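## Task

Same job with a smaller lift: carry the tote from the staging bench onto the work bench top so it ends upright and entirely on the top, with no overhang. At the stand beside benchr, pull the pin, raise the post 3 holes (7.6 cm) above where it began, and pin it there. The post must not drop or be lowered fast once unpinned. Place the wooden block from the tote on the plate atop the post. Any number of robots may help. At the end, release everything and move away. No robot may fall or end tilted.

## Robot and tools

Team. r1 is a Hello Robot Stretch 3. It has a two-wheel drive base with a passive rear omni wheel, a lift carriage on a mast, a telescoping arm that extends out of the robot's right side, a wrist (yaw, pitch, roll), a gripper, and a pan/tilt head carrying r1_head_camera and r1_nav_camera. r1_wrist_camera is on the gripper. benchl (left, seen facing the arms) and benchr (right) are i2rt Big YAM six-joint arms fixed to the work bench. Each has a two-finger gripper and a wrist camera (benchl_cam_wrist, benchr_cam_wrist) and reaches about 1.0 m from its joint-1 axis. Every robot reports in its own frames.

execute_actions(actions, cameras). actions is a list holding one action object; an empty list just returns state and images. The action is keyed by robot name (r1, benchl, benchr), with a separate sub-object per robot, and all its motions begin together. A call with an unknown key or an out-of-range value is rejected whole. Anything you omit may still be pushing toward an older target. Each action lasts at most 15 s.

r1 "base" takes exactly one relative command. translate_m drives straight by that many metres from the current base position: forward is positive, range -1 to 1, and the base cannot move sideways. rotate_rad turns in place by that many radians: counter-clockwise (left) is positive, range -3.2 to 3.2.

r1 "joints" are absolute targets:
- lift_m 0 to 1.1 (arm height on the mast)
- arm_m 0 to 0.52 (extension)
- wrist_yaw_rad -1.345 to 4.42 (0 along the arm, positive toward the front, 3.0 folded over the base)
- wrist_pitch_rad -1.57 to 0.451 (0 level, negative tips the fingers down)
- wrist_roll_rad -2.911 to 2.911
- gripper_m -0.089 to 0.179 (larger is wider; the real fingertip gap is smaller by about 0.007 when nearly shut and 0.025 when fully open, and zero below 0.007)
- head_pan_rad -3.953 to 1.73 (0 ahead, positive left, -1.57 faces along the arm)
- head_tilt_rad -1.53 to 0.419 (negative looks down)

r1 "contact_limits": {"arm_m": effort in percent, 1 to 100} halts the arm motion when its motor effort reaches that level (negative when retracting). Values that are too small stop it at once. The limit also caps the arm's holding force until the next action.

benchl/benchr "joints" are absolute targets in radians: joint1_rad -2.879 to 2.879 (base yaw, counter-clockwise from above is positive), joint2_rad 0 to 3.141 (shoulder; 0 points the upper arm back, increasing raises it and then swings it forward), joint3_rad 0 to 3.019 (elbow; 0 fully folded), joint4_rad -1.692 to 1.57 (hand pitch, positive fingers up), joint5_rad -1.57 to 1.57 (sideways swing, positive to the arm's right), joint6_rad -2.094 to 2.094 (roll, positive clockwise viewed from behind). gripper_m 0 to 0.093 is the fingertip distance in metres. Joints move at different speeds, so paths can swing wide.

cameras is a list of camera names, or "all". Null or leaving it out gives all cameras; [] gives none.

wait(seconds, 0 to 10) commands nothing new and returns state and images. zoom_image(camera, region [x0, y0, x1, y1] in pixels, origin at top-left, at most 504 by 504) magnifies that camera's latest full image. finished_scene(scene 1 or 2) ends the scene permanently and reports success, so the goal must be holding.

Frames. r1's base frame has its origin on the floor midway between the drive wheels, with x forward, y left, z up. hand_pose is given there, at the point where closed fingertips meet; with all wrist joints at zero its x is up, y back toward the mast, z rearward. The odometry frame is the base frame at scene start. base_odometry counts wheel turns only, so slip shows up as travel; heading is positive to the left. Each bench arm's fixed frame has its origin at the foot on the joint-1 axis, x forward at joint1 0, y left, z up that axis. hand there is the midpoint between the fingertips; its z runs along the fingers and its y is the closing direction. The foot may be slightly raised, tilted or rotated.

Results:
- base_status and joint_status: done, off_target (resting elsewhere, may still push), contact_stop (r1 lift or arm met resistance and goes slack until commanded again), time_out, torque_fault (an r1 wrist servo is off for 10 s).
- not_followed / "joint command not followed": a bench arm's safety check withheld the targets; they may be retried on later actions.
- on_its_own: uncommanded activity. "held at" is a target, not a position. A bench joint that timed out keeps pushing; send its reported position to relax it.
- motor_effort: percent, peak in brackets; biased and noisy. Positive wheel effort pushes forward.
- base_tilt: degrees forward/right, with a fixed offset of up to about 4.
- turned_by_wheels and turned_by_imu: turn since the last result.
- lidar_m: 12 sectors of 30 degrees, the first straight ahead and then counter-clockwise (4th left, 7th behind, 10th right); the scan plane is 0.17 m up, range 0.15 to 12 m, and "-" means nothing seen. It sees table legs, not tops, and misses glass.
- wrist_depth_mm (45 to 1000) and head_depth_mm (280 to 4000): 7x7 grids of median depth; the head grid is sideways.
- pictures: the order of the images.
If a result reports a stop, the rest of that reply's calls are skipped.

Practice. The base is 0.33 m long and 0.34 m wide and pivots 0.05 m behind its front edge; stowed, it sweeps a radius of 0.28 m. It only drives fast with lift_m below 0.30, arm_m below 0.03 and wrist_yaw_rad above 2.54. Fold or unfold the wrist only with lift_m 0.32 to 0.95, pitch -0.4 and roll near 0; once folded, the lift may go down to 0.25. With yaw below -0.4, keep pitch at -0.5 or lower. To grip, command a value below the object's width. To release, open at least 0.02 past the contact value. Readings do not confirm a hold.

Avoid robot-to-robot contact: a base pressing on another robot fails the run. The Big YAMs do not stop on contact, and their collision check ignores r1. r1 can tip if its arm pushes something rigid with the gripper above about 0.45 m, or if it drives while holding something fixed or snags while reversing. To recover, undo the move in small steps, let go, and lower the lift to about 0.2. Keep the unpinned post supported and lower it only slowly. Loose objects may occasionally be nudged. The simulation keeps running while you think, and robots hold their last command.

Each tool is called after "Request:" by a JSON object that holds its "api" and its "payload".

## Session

Request:
{"api": "execute_actions", "payload": {"actions": []}}

Scene clock: 0.00 s.
r1.base_odometry: x=+0.000 y=+0.000 heading=+0.000 (m, m, rad; r1's odometry frame)
r1.turned_by_wheels: +0.000 (rad since the last result)
r1.turned_by_imu: +0.000 (rad since the last result)
r1.base_tilt: forward=-0.1 right=+1.2 (deg)
r1.lidar_m: 1.94 1.78 2.20 2.10 2.10 2.10 2.45 2.28 2.16 1.91 1.66 1.67
r1.head_depth_mm: 1651 1653 1667 1651 1656 1665 1660 / 1727 1811 1810 1815 1797 1811 1799 / 1821 1976 1971 1981 1989 1979 1939 / 1809 2202 2190 2196 2190 2202 2032 / 1815 2390 2439 2460 2457 2447 2036 / 1818 2418 2493 2538 2516 2513 2031 / 1827 2288 2246 2265 2283 2302 2018
r1.base_status: not commanded
r1.joint_positions: lift_m=+0.536 arm_m=+0.001 wrist_yaw_rad=+2.951 wrist_pitch_rad=-0.539 wrist_roll_rad=-0.018 gripper_m=+0.037 head_pan_rad=-0.009 head_tilt_rad=-0.021
r1.joint_status: not commanded
r1.motor_effort: left_wheel=+0 right_wheel=+0 lift_m=+28 arm_m=-1 wrist_yaw_rad=+0 wrist_pitch_rad=+4 wrist_roll_rad=+0 gripper_m=+0 head_pan_rad=+0 head_tilt_rad=+1 (%)
r1.hand_pose: x=+0.0181 y=+0.0577 z=+0.5225 quat_wxyz=(+0.252, +0.690, +0.125, +0.667) (m; r1's base frame)
r1.wrist_depth_mm: - - - - - - - / - - - - - - - / - - - - - - - / 909 922 972 989 - - - / 787 803 - 830 878 871 887 / 700 714 - 723 731 762 763 / 612 614 646 650 654 662 692
benchl.joint_positions: joint1_rad=-1.588 joint2_rad=+0.811 joint3_rad=+0.716 joint4_rad=-1.506 joint5_rad=-0.017 joint6_rad=+0.008 gripper_m=+0.094
benchl.joint_status: not commanded
benchl.hand: x=-0.0008 y=-0.1831 z=+0.1700 quat_wxyz=(+0.005, -0.716, -0.698, -0.017) (m; benchl's fixed frame)
benchr.joint_positions: joint1_rad=+1.577 joint2_rad=+0.799 joint3_rad=+0.686 joint4_rad=-1.496 joint5_rad=-0.007 joint6_rad=+0.007 gripper_m=+0.095
benchr.joint_status: not commanded
benchr.hand: x=-0.0020 y=+0.1763 z=+0.1605 quat_wxyz=(+0.016, +0.707, -0.707, +0.011) (m; benchr's fixed frame)
pictures: benchl_cam_wrist, benchr_cam_wrist, r1_head_camera (sideways: a quarter turn clockwise sets it upright), r1_nav_camera (sideways: a quarter turn counterclockwise sets it upright), r1_wrist_camera
camera_calibration (this result's frames):
r1_head_camera: T_world_to_cam=[[-0.0196383, -0.0220979, -0.999563, 1.31936], [0.0547434, 0.998232, -0.023144, 0.0342579], [0.998307, -0.055174, -0.0183939, -0.0296083], [0, 0, 0, 1]] pos_world=[0.0535927, -0.0066759, 1.31903]
r1_nav_camera: T_world_to_cam=[[0.0435767, -0.046713, 0.997957, -1.25094], [-0.0314293, -0.998476, -0.0453649, 0.10836], [0.998556, -0.0293883, -0.0449784, 0.00928235], [0, 0, 0, 1]] pos_world=[0.0486487, 0.0500324, 1.25372]
r1_wrist_camera: T_world_to_cam=[[0.983062, -0.173153, 0.0600654, -0.0421871], [-0.0728057, -0.669716, -0.73904, 0.456542], [0.168193, 0.722148, -0.670979, 0.471793], [0, 0, 0, 1]] pos_world=[-0.00464117, -0.0422562, 0.6565]
Images, in order (width x height): benchl_cam_wrist 504x504, benchr_cam_wrist 504x504, r1_head_camera 896x504, r1_nav_camera 672x504, r1_wrist_camera 644x364.

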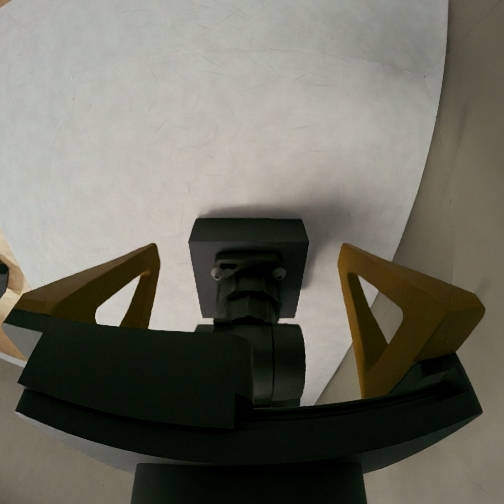

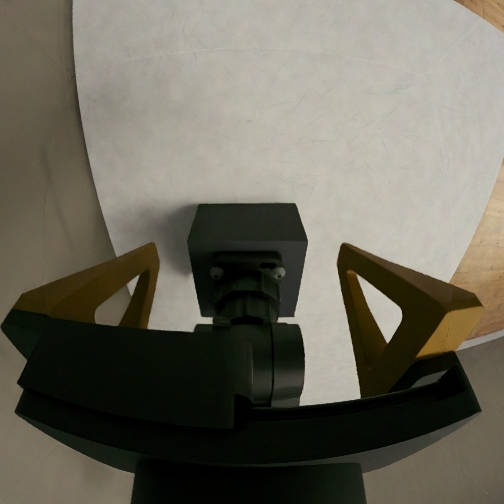

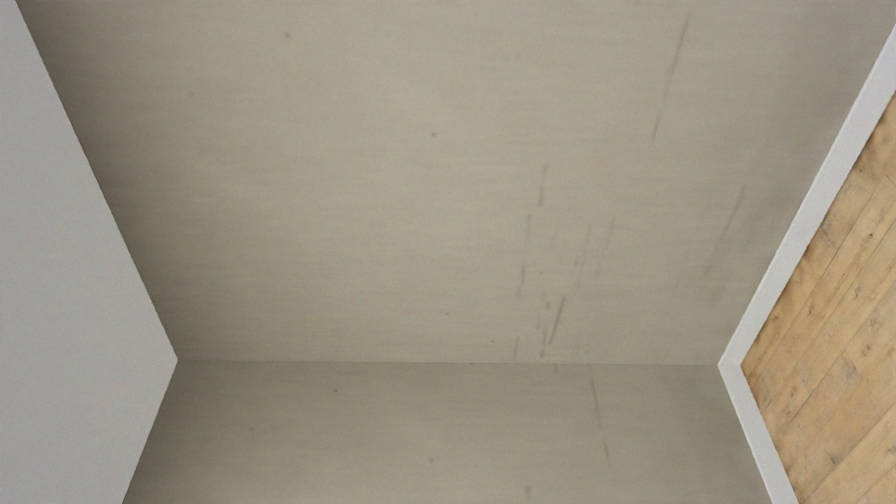

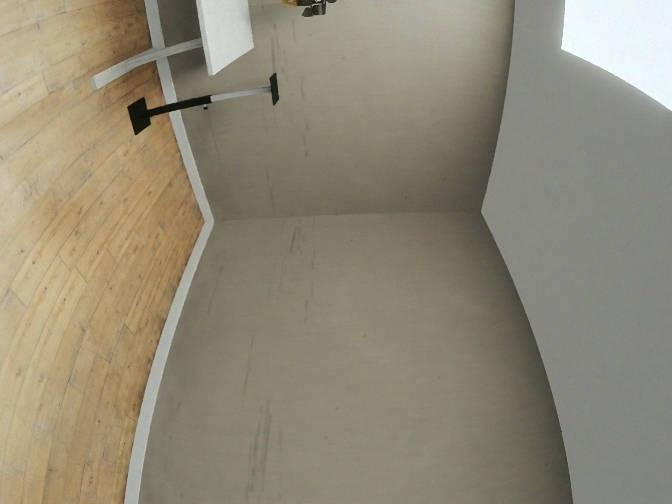

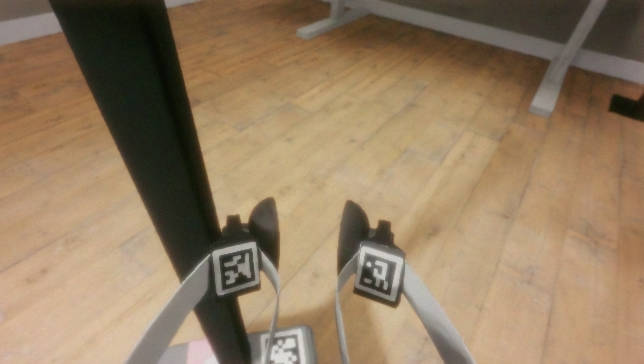

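Request:
{"api": "execute_actions", "payload": {"actions": [{"r1":{"joints":{"head_pan_rad":0.7,"head_tilt_rad":-0.35}},"benchr":{"joints":{"joint2_rad":1.2,"joint3_rad":1.0,"joint4_rad":-0.5}}}], "cameras": ["r1_head_camera","benchr_cam_wrist"]}}

Request:
{"api": "execute_actions", "payload": {"actions": [{"r1":{"joints":{"head_pan_rad":-2.5,"wrist_pitch_rad":-0.4,"lift_m":0.27,"wrist_yaw_rad":3.0}}}], "cameras": ["r1_head_camera","r1_nav_camera"]}}

Scene clock: 2.33 s.
r1.base_odometry: x=+0.000 y=+0.000 heading=+0.000 (m, m, rad; r1's odometry frame)
r1.turned_by_wheels: +0.000 (rad since the last result)
r1.turned_by_imu: +0.000 (rad since the last result)
r1.base_tilt: forward=+0.0 right=+1.3 (deg)
r1.lidar_m: 1.94 1.77 2.20 2.10 2.10 2.10 2.44 2.27 2.16 1.91 1.67 1.67
r1.head_depth_mm: 1926 2063 2188 2356 2478 1791 1417 / 1904 2018 2167 2333 2462 1799 1417 / 1886 1997 2121 2269 2313 1784 1411 / 1859 1962 2120 2182 2349 1786 1400 / 1856 1930 2086 1874 2301 1761 1394 / 1808 1936 2026 1821 2308 1762 1390 / 1800 1898 2045 1834 2273 1758 1391
r1.base_status: not commanded
r1.joint_positions: lift_m=+0.536 arm_m=+0.001 wrist_yaw_rad=+2.951 wrist_pitch_rad=-0.539 wrist_roll_rad=-0.018 gripper_m=+0.037 head_pan_rad=+0.693 head_tilt_rad=-0.346
r1.joint_status: all done
r1.motor_effort: left_wheel=+0(0) right_wheel=+0(0) lift_m=+28(28) arm_m=+0(0) wrist_yaw_rad=+0(0) wrist_pitch_rad=+4(4) wrist_roll_rad=+0(0) gripper_m=+0(1) head_pan_rad=+4(49) head_tilt_rad=-2(16) (%)
r1.hand_pose: x=+0.0181 y=+0.0577 z=+0.5225 quat_wxyz=(+0.252, +0.690, +0.125, +0.667) (m; r1's base frame)
r1.wrist_depth_mm: - - - - - - - / - - - - - - - / - - - - - - - / 910 954 961 963 - - - / 796 801 - 833 873 862 884 / 684 685 - 732 734 744 770 / 613 633 664 652 652 668 679
benchl.joint_positions: joint1_rad=-1.588 joint2_rad=+0.811 joint3_rad=+0.716 joint4_rad=-1.506 joint5_rad=-0.017 joint6_rad=+0.008 gripper_m=+0.094
benchl.joint_status: not commanded
benchl.hand: x=-0.0008 y=-0.1831 z=+0.1700 quat_wxyz=(+0.005, -0.716, -0.698, -0.017) (m; benchl's fixed frame)
benchr.joint_positions: joint1_rad=+1.577 joint2_rad=+1.202 joint3_rad=+0.953 joint4_rad=-0.514 joint5_rad=-0.007 joint6_rad=+0.007 gripper_m=+0.095
benchr.joint_status: all done
benchr.hand: x=-0.0040 y=+0.4967 z=+0.2441 quat_wxyz=(-0.274, +0.651, -0.649, -0.282) (m; benchr's fixed frame)
pictures: benchr_cam_wrist, r1_head_camera (sideways: a quarter turn clockwise sets it upright)
camera_calibration (this result's frames):
benchr_cam_wrist: T_world_to_cam=[[0.999944, 0.00777265, -0.00712309, 0.00219545], [0.00630545, -0.982378, -0.186799, 0.539274], [-0.00844948, 0.186743, -0.982372, 0.269075], [0, 0, 0, 1]] pos_world=[-0.00332214, 0.479506, 0.365083]
r1_head_camera: T_world_to_cam=[[-0.244988, -0.232296, -0.941286, 1.24445], [-0.61033, 0.791309, -0.0364336, 0.0556038], [0.753312, 0.565569, -0.335638, 0.384827], [0, 0, 0, 1]] pos_world=[0.0489162, 0.0274338, 1.30257]
Images, in order (width x height): benchr_cam_wrist 504x504, r1_head_camera 896x504.

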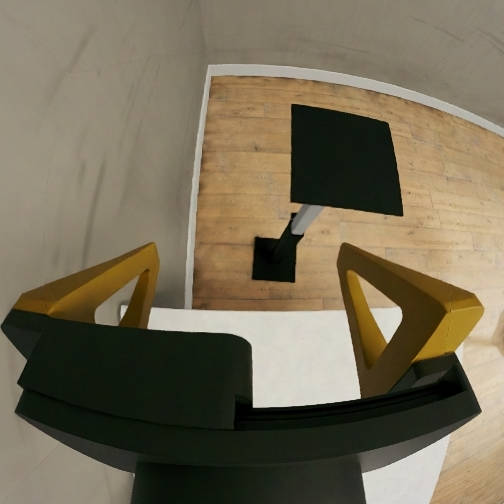

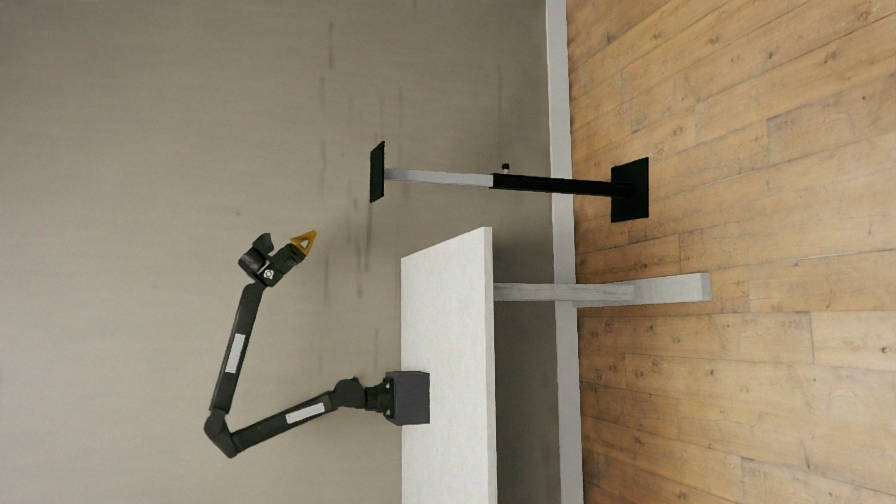

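Scene clock: 5.60 s.
r1.base_odometry: x=+0.000 y=+0.000 heading=+0.000 (m, m, rad; r1's odometry frame)
r1.turned_by_wheels: +0.000 (rad since the last result)
r1.turned_by_imu: +0.000 (rad since the last result)
r1.base_tilt: forward=+0.0 right=+1.3 (deg)
r1.lidar_m: 1.94 1.77 2.20 2.09 2.10 2.10 2.45 2.28 2.16 1.92 1.67 1.67
r1.head_depth_mm: 2307 2430 2627 2799 2447 1802 1422 / 2252 2391 2583 2333 2385 1782 1413 / 2221 2384 2525 2709 2435 1779 1403 / 2185 2324 2454 2661 2413 1761 1395 / 2132 2291 2431 2603 2395 1762 1396 / 2113 2238 2389 2564 2382 1767 1389 / 2079 2192 2385 2201 2254 1746 1381
r1.base_status: not commanded
r1.joint_positions: lift_m=+0.271 arm_m=+0.001 wrist_yaw_rad=+2.997 wrist_pitch_rad=-0.421 wrist_roll_rad=-0.018 gripper_m=+0.037 head_pan_rad=-2.493 head_tilt_rad=-0.346
r1.joint_status: all done
r1.motor_effort: left_wheel=+0(0) right_wheel=+0(0) lift_m=+13(23) arm_m=-1(0) wrist_yaw_rad=+2(4) wrist_pitch_rad=+7(10) wrist_roll_rad=+0(1) gripper_m=+0(0) head_pan_rad=-4(50) head_tilt_rad=-1(1) (%)
r1.hand_pose: x=+0.0111 y=+0.0757 z=+0.2827 quat_wxyz=(+0.197, +0.694, +0.099, +0.685) (m; r1's base frame)
r1.wrist_depth_mm: - - - - - - - / - - - - - - - / 809 819 887 885 917 967 - / 640 654 686 704 714 735 766 / 527 540 - 570 580 595 608 / 467 - - - 499 504 516 / - - - - 428 430 432
benchl.joint_positions: joint1_rad=-1.588 joint2_rad=+0.811 joint3_rad=+0.716 joint4_rad=-1.506 joint5_rad=-0.017 joint6_rad=+0.008 gripper_m=+0.094
benchl.joint_status: not commanded
benchl.hand: x=-0.0008 y=-0.1831 z=+0.1700 quat_wxyz=(+0.005, -0.716, -0.698, -0.017) (m; benchl's fixed frame)
benchr.joint_positions: joint1_rad=+1.577 joint2_rad=+1.202 joint3_rad=+0.953 joint4_rad=-0.514 joint5_rad=-0.007 joint6_rad=+0.007 gripper_m=+0.095
benchr.joint_status: not commanded
benchr.hand: x=-0.0040 y=+0.4967 z=+0.2441 quat_wxyz=(-0.274, +0.651, -0.649, -0.282) (m; benchr's fixed frame)
pictures: r1_head_camera (sideways: a quarter turn clockwise sets it upright), r1_nav_camera (sideways: a quarter turn counterclockwise sets it upright)
camera_calibration (this result's frames):
r1_head_camera: T_world_to_cam=[[0.255297, 0.221545, -0.941138, 1.2412], [0.574947, -0.817378, -0.0364493, 0.048394], [-0.777341, -0.531799, -0.336051, 0.394702], [0, 0, 0, 1]] pos_world=[-0.0378816, -0.0255242, 1.30255]
r1_nav_camera: T_world_to_cam=[[-0.314888, -0.180657, 0.931777, -1.16219], [-0.575157, 0.817254, -0.0359179, 0.0993606], [-0.75501, -0.547228, -0.36125, 0.431643], [0, 0, 0, 1]] pos_world=[0.0170837, -0.0549529, 1.2424]
Images, in order (width x height): r1_head_camera 896x504, r1_nav_camera 672x504.

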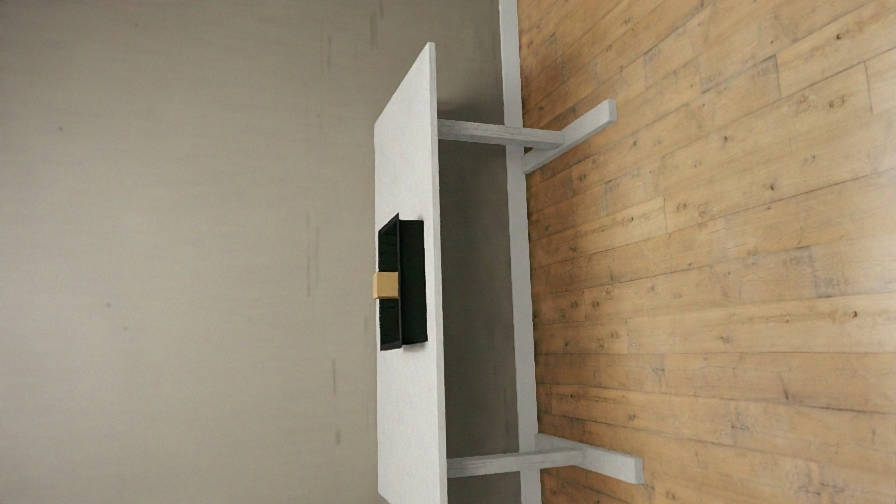

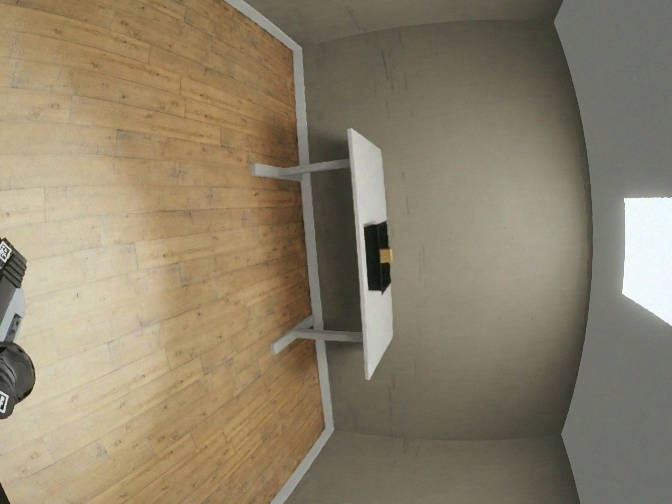

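Request:
{"api": "execute_actions", "payload": {"actions": [{"r1":{"base":{"rotate_rad":0.617}},"benchr":{"joints":{"joint2_rad":0.8,"joint3_rad":0.6,"joint4_rad":-0.9,"joint1_rad":1.37,"joint6_rad":1.57,"gripper_m":0.06}}}], "cameras": []}}

Request:
{"api": "execute_actions", "payload": {"actions": [{"r1":{"base":{"translate_m":-1}}}], "cameras": []}}

Request:
{"api": "execute_actions", "payload": {"actions": [{"r1":{"base":{"translate_m":-0.26},"joints":{"lift_m":0.92}}}], "cameras": []}}

Request:
{"api": "execute_actions", "payload": {"actions": [{"r1":{"base":{"rotate_rad":-1.443},"joints":{"wrist_yaw_rad":0,"wrist_roll_rad":0,"gripper_m":0.14,"head_pan_rad":-1.57,"head_tilt_rad":-0.6}}}], "cameras": ["r1_head_camera","r1_wrist_camera"]}}

Scene clock: 9.80 s.
r1.base_odometry: x=+0.000 y=+0.000 heading=+0.617 (m, m, rad; r1's odometry frame)
r1.turned_by_wheels: +0.617 (rad since the last result)
r1.turned_by_imu: +0.616 (rad since the last result)
r1.base_tilt: forward=+0.0 right=+1.3 (deg)
r1.lidar_m: 1.77 2.09 2.29 2.09 2.11 2.61 2.28 2.16 1.83 1.67 1.68 2.07
r1.head_depth_mm: 2113 2197 2337 2370 2428 1781 1402 / 2187 2314 2451 2576 2318 1778 1404 / 2293 2421 2586 2750 2439 1779 1397 / 2440 2563 2718 2881 2406 1768 1404 / 2512 2661 2829 3014 2406 1769 1385 / 2233 2316 2466 2595 2400 1744 1384 / 1955 2052 2127 2245 2254 1758 1376
r1.base_status: done
r1.joint_positions: lift_m=+0.271 arm_m=+0.001 wrist_yaw_rad=+2.997 wrist_pitch_rad=-0.420 wrist_roll_rad=-0.018 gripper_m=+0.037 head_pan_rad=-2.493 head_tilt_rad=-0.347
r1.joint_status: not commanded
r1.motor_effort: left_wheel=-4(11) right_wheel=+4(10) lift_m=+14(14) arm_m=-1(0) wrist_yaw_rad=+2(2) wrist_pitch_rad=+6(7) wrist_roll_rad=+0(0) gripper_m=+0(0) head_pan_rad=-4(4) head_tilt_rad=-1(1) (%)
r1.hand_pose: x=+0.0110 y=+0.0757 z=+0.2827 quat_wxyz=(+0.197, +0.694, +0.099, +0.685) (m; r1's base frame)
r1.wrist_depth_mm: - - - - - - - / - - - - - - - / 808 828 874 889 945 949 986 / 631 657 681 687 714 742 762 / 530 543 - 575 587 600 621 / 472 - - - 490 506 506 / - - - - 421 430 433
benchl.joint_positions: joint1_rad=-1.588 joint2_rad=+0.811 joint3_rad=+0.716 joint4_rad=-1.506 joint5_rad=-0.017 joint6_rad=+0.008 gripper_m=+0.094
benchl.joint_status: not commanded
benchl.hand: x=-0.0008 y=-0.1831 z=+0.1700 quat_wxyz=(+0.005, -0.716, -0.698, -0.017) (m; benchl's fixed frame)
benchr.joint_positions: joint1_rad=+1.363 joint2_rad=+0.802 joint3_rad=+0.609 joint4_rad=-0.894 joint5_rad=-0.007 joint6_rad=+1.558 gripper_m=+0.060
benchr.joint_status: all done
benchr.hand: x=+0.0604 y=+0.2904 z=+0.1592 quat_wxyz=(-0.023, -0.094, -0.966, -0.239) (m; benchr's fixed frame)
pictures: none
No camera images: the call's "cameras" was empty. Leave "cameras" out to get every camera's image.

Scene clock: 14.87 s.
r1.base_odometry: x=-0.816 y=-0.578 heading=+0.617 (m, m, rad; r1's odometry frame)
r1.turned_by_wheels: +0.000 (rad since the last result)
r1.turned_by_imu: +0.000 (rad since the last result)
r1.base_tilt: forward=-0.1 right=+1.3 (deg)
r1.lidar_m: 2.77 2.93 2.13 1.94 1.96 1.31 1.56 1.25 1.95 1.82 1.83 2.26
r1.head_depth_mm: 1272 1347 1420 1497 1050 1600 1414 / 1338 1415 1494 1556 1101 1659 1405 / 1399 1483 1578 1624 1096 1719 1402 / 1477 1551 1662 1729 1147 1588 1391 / 1548 1653 1745 1896 1205 1758 1361 / 1636 1748 1870 2041 2151 1754 1393 / 1734 1867 2020 2169 2268 1748 1385
r1.base_status: done
r1.joint_positions: lift_m=+0.271 arm_m=+0.001 wrist_yaw_rad=+2.997 wrist_pitch_rad=-0.420 wrist_roll_rad=-0.018 gripper_m=+0.037 head_pan_rad=-2.493 head_tilt_rad=-0.347
r1.joint_status: not commanded
r1.motor_effort: left_wheel=-3(12) right_wheel=+4(7) lift_m=+14(14) arm_m=+0(1) wrist_yaw_rad=+1(2) wrist_pitch_rad=+7(6) wrist_roll_rad=+0(0) gripper_m=+1(1) head_pan_rad=-4(4) head_tilt_rad=-1(1) (%)
r1.hand_pose: x=+0.0110 y=+0.0758 z=+0.2828 quat_wxyz=(+0.196, +0.694, +0.099, +0.686) (m; r1's base frame)
r1.wrist_depth_mm: - - - - - - - / - - - - - - - / 799 809 857 910 942 960 - / 636 654 688 696 713 724 770 / 522 538 - 560 589 592 610 / 457 - - - 498 498 515 / - - - - 422 435 434
benchl.joint_positions: joint1_rad=-1.588 joint2_rad=+0.811 joint3_rad=+0.716 joint4_rad=-1.506 joint5_rad=-0.017 joint6_rad=+0.008 gripper_m=+0.094
benchl.joint_status: not commanded
benchl.hand: x=-0.0008 y=-0.1831 z=+0.1700 quat_wxyz=(+0.005, -0.716, -0.698, -0.017) (m; benchl's fixed frame)
benchr.joint_positions: joint1_rad=+1.363 joint2_rad=+0.802 joint3_rad=+0.609 joint4_rad=-0.894 joint5_rad=-0.007 joint6_rad=+1.558 gripper_m=+0.060
benchr.joint_status: not commanded
benchr.hand: x=+0.0604 y=+0.2904 z=+0.1592 quat_wxyz=(-0.023, -0.094, -0.966, -0.239) (m; benchr's fixed frame)
pictures: none
No camera images: the call's "cameras" was empty. Leave "cameras" out to get every camera's image.

Scene clock: 21.60 s.
r1.base_odometry: x=-1.028 y=-0.729 heading=+0.616 (m, m, rad; r1's odometry frame)
r1.turned_by_wheels: +0.000 (rad since the last result)
r1.turned_by_imu: +0.000 (rad since the last result)
r1.base_tilt: forward=+0.0 right=+1.3 (deg)
r1.lidar_m: 3.04 3.16 2.08 1.90 1.91 1.07 1.31 1.05 1.63 1.86 1.87 2.31
r1.head_depth_mm: 1063 1120 1181 1257 1105 802 655 / 1112 1172 1244 1326 1098 720 697 / 1165 1235 1314 1385 1096 770 1328 / 1232 1301 1390 1469 1091 796 1377 / 1283 1381 1467 1561 1088 826 1371 / 1364 1454 1557 1692 1077 891 - / 1430 1538 1671 1809 1910 1619 -
r1.base_status: done
r1.joint_positions: lift_m=+0.919 arm_m=+0.001 wrist_yaw_rad=+2.998 wrist_pitch_rad=-0.420 wrist_roll_rad=-0.018 gripper_m=+0.037 head_pan_rad=-2.493 head_tilt_rad=-0.347
r1.joint_status: all done
r1.motor_effort: left_wheel=-3(12) right_wheel=+3(9) lift_m=+37(42) arm_m=-1(0) wrist_yaw_rad=+2(2) wrist_pitch_rad=+6(6) wrist_roll_rad=+0(0) gripper_m=+1(0) head_pan_rad=-4(4) head_tilt_rad=-1(1) (%)
r1.hand_pose: x=+0.0109 y=+0.0758 z=+0.9317 quat_wxyz=(+0.196, +0.694, +0.099, +0.686) (m; r1's base frame)
r1.wrist_depth_mm: - - - - - - - / - - - - - - - / - - - - - - - / - - - - - - - / - - - - - - - / - - - - - - - / - - - - - - -
benchl.joint_positions: joint1_rad=-1.588 joint2_rad=+0.811 joint3_rad=+0.716 joint4_rad=-1.506 joint5_rad=-0.017 joint6_rad=+0.008 gripper_m=+0.094
benchl.joint_status: not commanded
benchl.hand: x=-0.0008 y=-0.1831 z=+0.1700 quat_wxyz=(+0.005, -0.716, -0.698, -0.017) (m; benchl's fixed frame)
benchr.joint_positions: joint1_rad=+1.363 joint2_rad=+0.802 joint3_rad=+0.609 joint4_rad=-0.894 joint5_rad=-0.007 joint6_rad=+1.558 gripper_m=+0.060
benchr.joint_status: not commanded
benchr.hand: x=+0.0604 y=+0.2904 z=+0.1592 quat_wxyz=(-0.023, -0.094, -0.966, -0.239) (m; benchr's fixed frame)
pictures: none
No camera images: the call's "cameras" was empty. Leave "cameras" out to get every camera's image.

Scene clock: 24.87 s.
r1.base_odometry: x=-1.028 y=-0.729 heading=-0.826 (m, m, rad; r1's odometry frame)
r1.turned_by_wheels: -1.443 (rad since the last result)
r1.turned_by_imu: -1.446 (rad since the last result)
r1.base_tilt: forward=-0.1 right=+1.3 (deg)
r1.lidar_m: 1.86 1.91 2.56 3.02 2.80 1.99 1.90 1.93 1.07 1.31 1.05 1.79
r1.head_depth_mm: 1092 1212 1333 1049 821 - - / 1083 1198 1329 1040 789 - - / 1074 1194 1313 960 772 - - / 1064 1180 1305 902 768 - - / 1060 1176 1292 946 750 1418 1190 / 1047 1165 1284 927 747 1410 1193 / 1043 1154 1270 1002 770 1400 1179
r1.base_status: done
r1.joint_positions: lift_m=+0.919 arm_m=+0.001 wrist_yaw_rad=+0.003 wrist_pitch_rad=-0.420 wrist_roll_rad=-0.004 gripper_m=+0.140 head_pan_rad=-1.577 head_tilt_rad=-0.593
r1.joint_status: all done
r1.motor_effort: left_wheel=+4(8) right_wheel=-4(7) lift_m=+37(37) arm_m=-1(0) wrist_yaw_rad=-3(3) wrist_pitch_rad=+6(6) wrist_roll_rad=+2(1) gripper_m=+0(82) head_pan_rad=+5(52) head_tilt_rad=-3(14) (%)
r1.hand_pose: x=-0.0209 y=-0.3702 z=+0.9317 quat_wxyz=(+0.693, +0.149, -0.690, -0.146) (m; r1's base frame)
r1.wrist_depth_mm: 990 982 972 995 - - - / 975 962 973 - - - - / 684 691 649 639 668 785 817 / 552 522 460 470 487 601 613 / 441 471 464 470 477 491 491 / - - - - - - - / - - - - - - -
benchl.joint_positions: joint1_rad=-1.588 joint2_rad=+0.811 joint3_rad=+0.716 joint4_rad=-1.506 joint5_rad=-0.017 joint6_rad=+0.008 gripper_m=+0.094
benchl.joint_status: not commanded
benchl.hand: x=-0.0008 y=-0.1831 z=+0.1700 quat_wxyz=(+0.005, -0.716, -0.698, -0.017) (m; benchl's fixed frame)
benchr.joint_positions: joint1_rad=+1.363 joint2_rad=+0.802 joint3_rad=+0.609 joint4_rad=-0.894 joint5_rad=-0.007 joint6_rad=+1.558 gripper_m=+0.060
benchr.joint_status: not commanded
benchr.hand: x=+0.0604 y=+0.2904 z=+0.1592 quat_wxyz=(-0.023, -0.094, -0.966, -0.239) (m; benchr's fixed frame)
pictures: r1_head_camera (sideways: a quarter turn clockwise sets it upright), r1_wrist_camera
camera_calibration (this result's frames):
r1_head_camera: T_world_to_cam=[[-0.0187899, 0.55705, -0.830267, 1.09825], [0.998515, -0.0320096, -0.0440738, 0.0557234], [-0.0511278, -0.829862, -0.555621, 0.675985], [0, 0, 0, 1]] pos_world=[-0.000443061, -0.0490211, 1.28989]
r1_wrist_camera: T_world_to_cam=[[-0.998779, -0.00630033, 0.0489984, -0.0718521], [-0.0435972, 0.578877, -0.814249, 1.00239], [-0.023234, -0.815391, -0.578445, 0.402485], [0, 0, 0, 1]] pos_world=[-0.0187115, -0.252532, 1.05253]
Images, in order (width x height): r1_head_camera 896x504, r1_wrist_camera 644x364.

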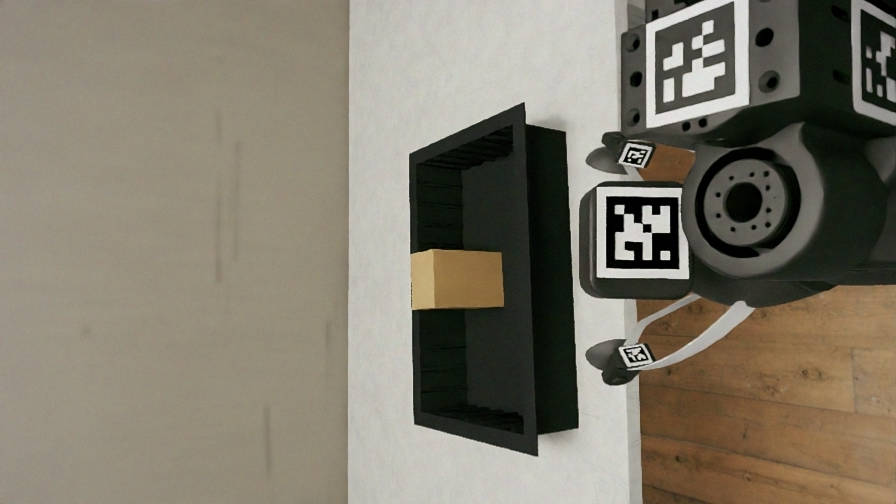

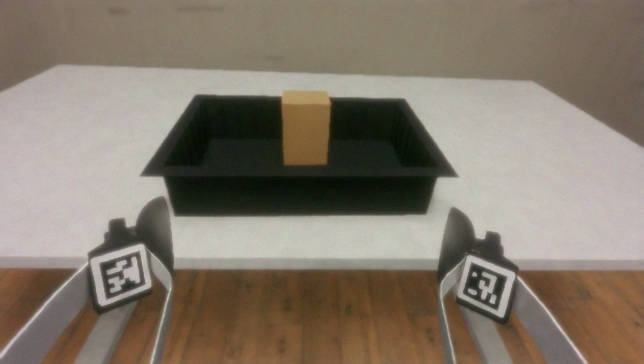

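Request:
{"api": "execute_actions", "payload": {"actions": [{"r1":{"base":{"translate_m":0.012},"joints":{"arm_m":0.37}}}], "cameras": []}}

Request:
{"api": "execute_actions", "payload": {"actions": [{"r1":{"joints":{"lift_m":0.835}}}], "cameras": ["r1_head_camera","r1_wrist_camera"]}}

Scene clock: 29.30 s.
r1.base_odometry: x=-1.020 y=-0.737 heading=-0.826 (m, m, rad; r1's odometry frame)
r1.turned_by_wheels: +0.000 (rad since the last result)
r1.turned_by_imu: +0.000 (rad since the last result)
r1.base_tilt: forward=-0.1 right=+1.4 (deg)
r1.lidar_m: 1.85 1.90 2.54 3.04 2.81 2.01 1.91 1.93 1.08 1.31 1.04 1.79
r1.head_depth_mm: 1085 1206 1339 - - 1379 1203 / 1079 1197 1298 - 776 1437 1203 / 1071 1188 - 953 762 1434 1200 / 1062 1184 1266 900 753 1421 1195 / 1059 1174 1296 936 751 1411 1182 / 1051 1166 1283 927 746 1405 1183 / 1044 1159 1278 1002 767 1406 1180
r1.base_status: done
r1.joint_positions: lift_m=+0.919 arm_m=+0.370 wrist_yaw_rad=+0.002 wrist_pitch_rad=-0.420 wrist_roll_rad=-0.003 gripper_m=+0.140 head_pan_rad=-1.577 head_tilt_rad=-0.593
r1.joint_status: all done
r1.motor_effort: left_wheel=+4(10) right_wheel=-4(7) lift_m=+37(37) arm_m=+3(2) wrist_yaw_rad=-2(2) wrist_pitch_rad=+6(6) wrist_roll_rad=+2(2) gripper_m=+1(0) head_pan_rad=+4(5) head_tilt_rad=-2(2) (%)
r1.hand_pose: x=-0.0211 y=-0.7388 z=+0.9317 quat_wxyz=(+0.693, +0.148, -0.690, -0.147) (m; r1's base frame)
r1.wrist_depth_mm: 629 623 628 647 664 647 658 / 696 689 694 711 708 714 737 / 678 692 720 717 740 760 777 / 529 544 563 566 578 589 605 / 443 458 340 342 357 488 486 / 366 356 365 248 381 415 412 / 272 323 326 267 345 307 355
benchl.joint_positions: joint1_rad=-1.588 joint2_rad=+0.811 joint3_rad=+0.716 joint4_rad=-1.506 joint5_rad=-0.017 joint6_rad=+0.008 gripper_m=+0.094
benchl.joint_status: not commanded
benchl.hand: x=-0.0008 y=-0.1831 z=+0.1700 quat_wxyz=(+0.005, -0.716, -0.698, -0.017) (m; benchl's fixed frame)
benchr.joint_positions: joint1_rad=+1.363 joint2_rad=+0.802 joint3_rad=+0.609 joint4_rad=-0.894 joint5_rad=-0.007 joint6_rad=+1.558 gripper_m=+0.060
benchr.joint_status: not commanded
benchr.hand: x=+0.0604 y=+0.2904 z=+0.1592 quat_wxyz=(-0.023, -0.094, -0.966, -0.239) (m; benchr's fixed frame)
pictures: none
No camera images: the call's "cameras" was empty. Leave "cameras" out to get every camera's image.

Scene clock: 30.90 s.
r1.base_odometry: x=-1.020 y=-0.737 heading=-0.826 (m, m, rad; r1's odometry frame)
r1.turned_by_wheels: +0.000 (rad since the last result)
r1.turned_by_imu: +0.000 (rad since the last result)
r1.base_tilt: forward=+0.0 right=+1.3 (deg)
r1.lidar_m: 1.85 1.90 2.54 3.04 2.83 2.01 1.92 1.93 1.08 1.31 1.04 1.79
r1.head_depth_mm: 1089 1213 1332 1047 823 - - / 1078 1195 1329 1115 - 1433 1178 / 1071 1190 1317 - 759 1435 1198 / 1066 1176 1306 - 754 1427 1196 / 1059 1171 1295 947 750 1421 1192 / 1049 1161 1285 928 745 1412 1184 / 1047 1156 1270 997 767 1397 1181
r1.base_status: not commanded
r1.joint_positions: lift_m=+0.836 arm_m=+0.370 wrist_yaw_rad=+0.002 wrist_pitch_rad=-0.420 wrist_roll_rad=-0.003 gripper_m=+0.140 head_pan_rad=-1.577 head_tilt_rad=-0.593
r1.joint_status: all done
r1.motor_effort: left_wheel=+3(4) right_wheel=-4(4) lift_m=+14(36) arm_m=+3(3) wrist_yaw_rad=-2(2) wrist_pitch_rad=+6(6) wrist_roll_rad=+1(1) gripper_m=+1(1) head_pan_rad=+5(4) head_tilt_rad=-3(2) (%)
r1.hand_pose: x=-0.0211 y=-0.7388 z=+0.8479 quat_wxyz=(+0.693, +0.148, -0.690, -0.147) (m; r1's base frame)
r1.wrist_depth_mm: 624 633 636 631 639 659 659 / 665 672 679 694 690 717 711 / 496 506 532 551 558 571 596 / 273 283 284 212 304 308 453 / 258 308 306 193 331 271 354 / 246 274 270 224 291 247 211 / 237 245 249 248 256 255 193
benchl.joint_positions: joint1_rad=-1.588 joint2_rad=+0.811 joint3_rad=+0.716 joint4_rad=-1.506 joint5_rad=-0.017 joint6_rad=+0.008 gripper_m=+0.094
benchl.joint_status: not commanded
benchl.hand: x=-0.0008 y=-0.1831 z=+0.1700 quat_wxyz=(+0.005, -0.716, -0.698, -0.017) (m; benchl's fixed frame)
benchr.joint_positions: joint1_rad=+1.363 joint2_rad=+0.802 joint3_rad=+0.609 joint4_rad=-0.894 joint5_rad=-0.007 joint6_rad=+1.558 gripper_m=+0.060
benchr.joint_status: not commanded
benchr.hand: x=+0.0604 y=+0.2904 z=+0.1592 quat_wxyz=(-0.023, -0.094, -0.966, -0.239) (m; benchr's fixed frame)
pictures: r1_head_camera (sideways: a quarter turn clockwise sets it upright), r1_wrist_camera
camera_calibration (this result's frames):
r1_head_camera: T_world_to_cam=[[-0.0187895, 0.557234, -0.830143, 1.09809], [0.998515, -0.0319985, -0.0440795, 0.0557308], [-0.0511259, -0.829739, -0.555806, 0.676225], [0, 0, 0, 1]] pos_world=[-0.00044298, -0.0490184, 1.28987]
r1_wrist_camera: T_world_to_cam=[[-0.998813, -0.00515004, 0.0484326, -0.0689408], [-0.0424701, 0.578896, -0.814294, 1.1476], [-0.0238438, -0.815385, -0.578428, 0.0534561], [0, 0, 0, 1]] pos_world=[-0.0188457, -0.621109, 0.968743]
Images, in order (width x height): r1_head_camera 896x504, r1_wrist_camera 644x364.

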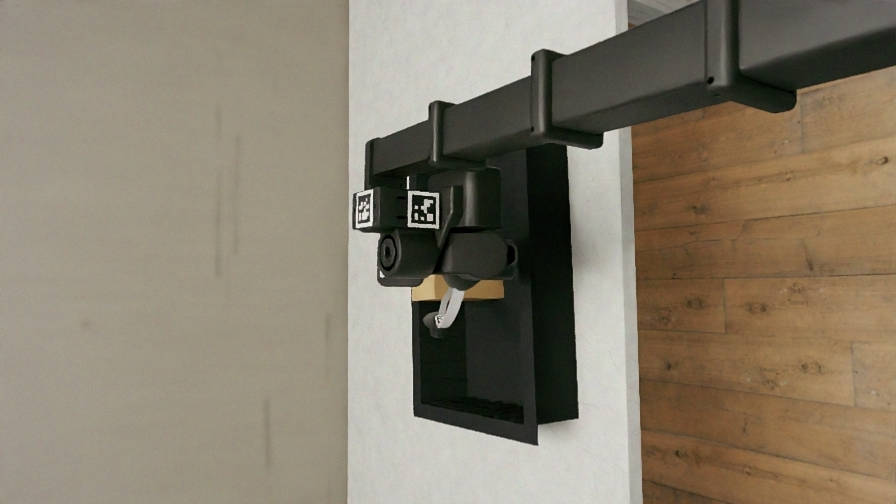

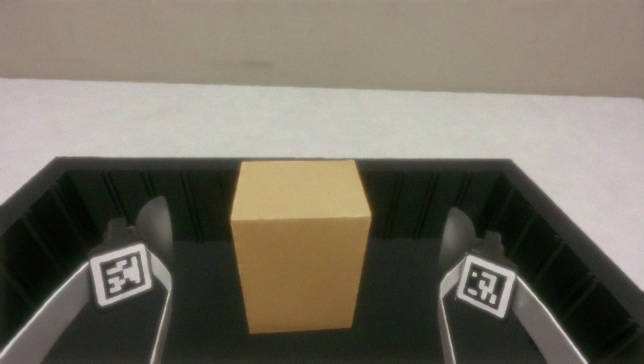

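Request:
{"api": "execute_actions", "payload": {"actions": [{"r1":{"joints":{"lift_m":0.812,"arm_m":0.42}}}], "cameras": []}}

Request:
{"api": "execute_actions", "payload": {"actions": [{"r1":{"joints":{"gripper_m":0.02}}}], "cameras": ["r1_wrist_camera"]}}

Request:
{"api": "execute_actions", "payload": {"actions": [{"r1":{"joints":{"lift_m":0.98}}}], "cameras": ["r1_wrist_camera"]}}

Scene clock: 33.07 s.
r1.base_odometry: x=-1.020 y=-0.737 heading=-0.826 (m, m, rad; r1's odometry frame)
r1.turned_by_wheels: +0.000 (rad since the last result)
r1.turned_by_imu: +0.000 (rad since the last result)
r1.base_tilt: forward=-0.1 right=+1.3 (deg)
r1.lidar_m: 1.85 1.90 2.53 3.05 2.81 2.01 1.91 1.93 1.08 1.31 1.04 1.79
r1.head_depth_mm: 1086 1208 1326 1049 823 1402 - / 1078 1202 1321 1089 - 1400 1174 / 1073 1189 1317 - 761 1424 1203 / 1065 1184 1305 - 755 1411 1195 / 1056 1175 1291 948 751 1408 1184 / 1047 1168 1273 926 746 1407 1184 / 1045 1155 1271 1002 770 1400 1178
r1.base_status: not commanded
r1.joint_positions: lift_m=+0.813 arm_m=+0.420 wrist_yaw_rad=+0.002 wrist_pitch_rad=-0.420 wrist_roll_rad=-0.003 gripper_m=+0.140 head_pan_rad=-1.577 head_tilt_rad=-0.593
r1.joint_status: all done
r1.motor_effort: left_wheel=+4(3) right_wheel=-3(4) lift_m=+14(7) arm_m=+3(5) wrist_yaw_rad=-2(2) wrist_pitch_rad=+6(6) wrist_roll_rad=+2(1) gripper_m=-1(1) head_pan_rad=+4(5) head_tilt_rad=-2(2) (%)
r1.hand_pose: x=-0.0211 y=-0.7888 z=+0.8249 quat_wxyz=(+0.693, +0.148, -0.690, -0.147) (m; r1's base frame)
r1.wrist_depth_mm: 581 586 586 595 600 603 606 / 604 608 624 642 644 657 662 / 451 472 472 489 508 521 538 / 227 228 226 173 244 250 408 / 240 244 141 142 260 259 212 / 248 248 138 141 259 246 198 / 216 222 167 168 230 229 189
benchl.joint_positions: joint1_rad=-1.588 joint2_rad=+0.811 joint3_rad=+0.716 joint4_rad=-1.506 joint5_rad=-0.017 joint6_rad=+0.008 gripper_m=+0.094
benchl.joint_status: not commanded
benchl.hand: x=-0.0008 y=-0.1831 z=+0.1700 quat_wxyz=(+0.005, -0.716, -0.698, -0.017) (m; benchl's fixed frame)
benchr.joint_positions: joint1_rad=+1.363 joint2_rad=+0.802 joint3_rad=+0.609 joint4_rad=-0.894 joint5_rad=-0.007 joint6_rad=+1.558 gripper_m=+0.060
benchr.joint_status: not commanded
benchr.hand: x=+0.0604 y=+0.2904 z=+0.1592 quat_wxyz=(-0.023, -0.094, -0.966, -0.239) (m; benchr's fixed frame)
pictures: none
No camera images: the call's "cameras" was empty. Leave "cameras" out to get every camera's image.

Scene clock: 34.77 s.
r1.base_odometry: x=-1.020 y=-0.737 heading=-0.826 (m, m, rad; r1's odometry frame)
r1.turned_by_wheels: +0.000 (rad since the last result)
r1.turned_by_imu: +0.000 (rad since the last result)
r1.base_tilt: forward=-0.1 right=+1.4 (deg)
r1.lidar_m: 1.85 1.90 2.54 3.02 2.81 2.00 1.92 1.93 1.08 1.31 1.04 1.79
r1.head_depth_mm: 1086 1211 1332 1043 826 1401 - / 1079 1200 1325 1084 - 1393 1177 / 1073 1198 1321 - 759 1434 1193 / 1066 1179 1300 - 754 1416 1195 / 1062 1177 1295 958 747 1420 1186 / 1052 1164 1278 945 747 1408 1181 / 1045 1158 1272 1002 769 1403 1180
r1.base_status: not commanded
r1.joint_positions: lift_m=+0.813 arm_m=+0.420 wrist_yaw_rad=+0.002 wrist_pitch_rad=-0.419 wrist_roll_rad=-0.001 gripper_m=+0.021 head_pan_rad=-1.577 head_tilt_rad=-0.593
r1.joint_status: all done
r1.motor_effort: left_wheel=+5(5) right_wheel=-5(6) lift_m=+14(14) arm_m=+3(3) wrist_yaw_rad=-2(2) wrist_pitch_rad=+6(6) wrist_roll_rad=+1(1) gripper_m=-25(100) head_pan_rad=+4(4) head_tilt_rad=-2(2) (%)
r1.hand_pose: x=-0.0211 y=-0.7889 z=+0.8250 quat_wxyz=(+0.692, +0.148, -0.691, -0.147) (m; r1's base frame)
r1.wrist_depth_mm: 585 585 592 599 600 619 611 / 613 620 626 630 639 645 658 / 456 466 487 493 508 520 539 / 226 229 226 173 244 249 404 / 240 242 140 143 149 264 212 / 248 254 140 140 147 262 198 / 224 220 173 166 224 235 198
benchl.joint_positions: joint1_rad=-1.588 joint2_rad=+0.811 joint3_rad=+0.716 joint4_rad=-1.506 joint5_rad=-0.017 joint6_rad=+0.008 gripper_m=+0.094
benchl.joint_status: not commanded
benchl.hand: x=-0.0008 y=-0.1831 z=+0.1700 quat_wxyz=(+0.005, -0.716, -0.698, -0.017) (m; benchl's fixed frame)
benchr.joint_positions: joint1_rad=+1.363 joint2_rad=+0.802 joint3_rad=+0.609 joint4_rad=-0.894 joint5_rad=-0.007 joint6_rad=+1.558 gripper_m=+0.060
benchr.joint_status: not commanded
benchr.hand: x=+0.0604 y=+0.2904 z=+0.1592 quat_wxyz=(-0.023, -0.094, -0.966, -0.239) (m; benchr's fixed frame)
pictures: r1_wrist_camera
camera_calibration (this result's frames):
r1_wrist_camera: T_world_to_cam=[[-0.998904, -0.00439413, 0.0466051, -0.065969], [-0.0405506, 0.578634, -0.814579, 1.15799], [-0.0233879, -0.815576, -0.578178, -0.00097202], [0, 0, 0, 1]] pos_world=[-0.0189624, -0.671132, 0.945783]
Images, in order (width x height): r1_wrist_camera 644x364.

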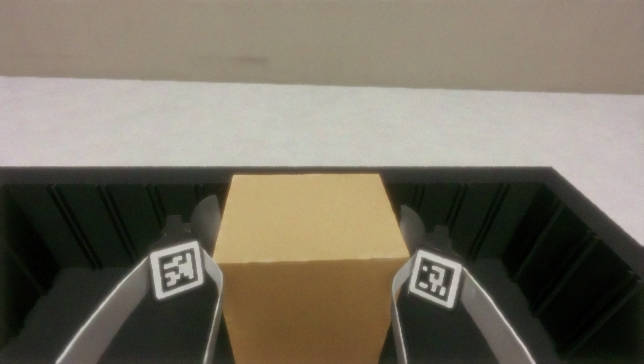

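Scene clock: 37.13 s.
r1.base_odometry: x=-1.020 y=-0.737 heading=-0.826 (m, m, rad; r1's odometry frame)
r1.turned_by_wheels: +0.000 (rad since the last result)
r1.turned_by_imu: +0.000 (rad since the last result)
r1.base_tilt: forward=-0.1 right=+1.4 (deg)
r1.lidar_m: 1.84 1.90 2.53 3.03 2.82 2.01 1.91 1.93 1.08 1.31 1.04 1.80
r1.head_depth_mm: 1084 1204 - - 796 1398 1207 / 1085 1182 1334 1013 780 1430 1202 / 1070 1159 1320 958 759 1420 1193 / 1072 1150 780 948 753 1420 1192 / 1058 1174 1281 949 752 1414 1188 / 1054 1160 1283 923 745 1404 1188 / 1044 1155 1277 1002 767 1398 1179
r1.base_status: not commanded
r1.joint_positions: lift_m=+0.979 arm_m=+0.420 wrist_yaw_rad=+0.002 wrist_pitch_rad=-0.436 wrist_roll_rad=-0.001 gripper_m=+0.032 head_pan_rad=-1.577 head_tilt_rad=-0.593
r1.joint_status: all done
r1.on_its_own: gripper_m is held at +0.032, not at your +0.020, by its stall guard, which is still easing
r1.motor_effort: left_wheel=+4(5) right_wheel=-4(5) lift_m=+39(35) arm_m=+3(3) wrist_yaw_rad=-2(2) wrist_pitch_rad=+11(12) wrist_roll_rad=+1(0) gripper_m=-4(25) head_pan_rad=+4(4) head_tilt_rad=-2(2) (%)
r1.hand_pose: x=-0.0211 y=-0.7867 z=+0.9879 quat_wxyz=(+0.691, +0.154, -0.689, -0.153) (m; r1's base frame)
r1.wrist_depth_mm: 586 578 596 599 600 601 605 / 651 649 653 660 661 683 674 / 700 700 732 725 735 740 750 / 611 629 635 175 660 688 684 / 512 521 141 142 149 544 558 / 440 438 139 140 147 474 476 / 381 344 170 164 372 397 414
benchl.joint_positions: joint1_rad=-1.588 joint2_rad=+0.811 joint3_rad=+0.716 joint4_rad=-1.506 joint5_rad=-0.017 joint6_rad=+0.008 gripper_m=+0.094
benchl.joint_status: not commanded
benchl.hand: x=-0.0008 y=-0.1831 z=+0.1700 quat_wxyz=(+0.005, -0.716, -0.698, -0.017) (m; benchl's fixed frame)
benchr.joint_positions: joint1_rad=+1.363 joint2_rad=+0.802 joint3_rad=+0.609 joint4_rad=-0.894 joint5_rad=-0.007 joint6_rad=+1.558 gripper_m=+0.060
benchr.joint_status: not commanded
benchr.hand: x=+0.0604 y=+0.2904 z=+0.1592 quat_wxyz=(-0.023, -0.094, -0.966, -0.239) (m; benchr's fixed frame)
pictures: r1_wrist_camera
camera_calibration (this result's frames):
r1_wrist_camera: T_world_to_cam=[[-0.998904, -0.00514265, 0.0465162, -0.0740622], [-0.040525, 0.59219, -0.804779, 1.29047], [-0.0234077, -0.805782, -0.591749, 0.116111], [0, 0, 0, 1]] pos_world=[-0.0189667, -0.671025, 1.1107]
Images, in order (width x height): r1_wrist_camera 644x364.

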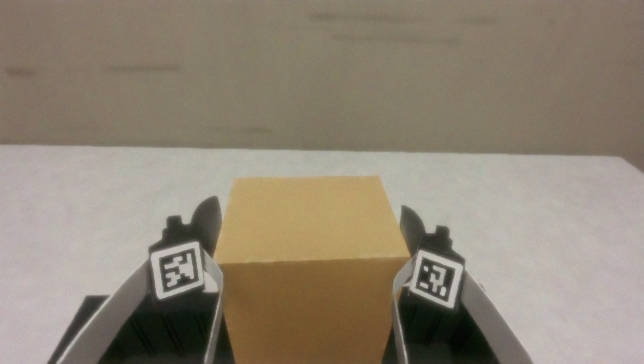

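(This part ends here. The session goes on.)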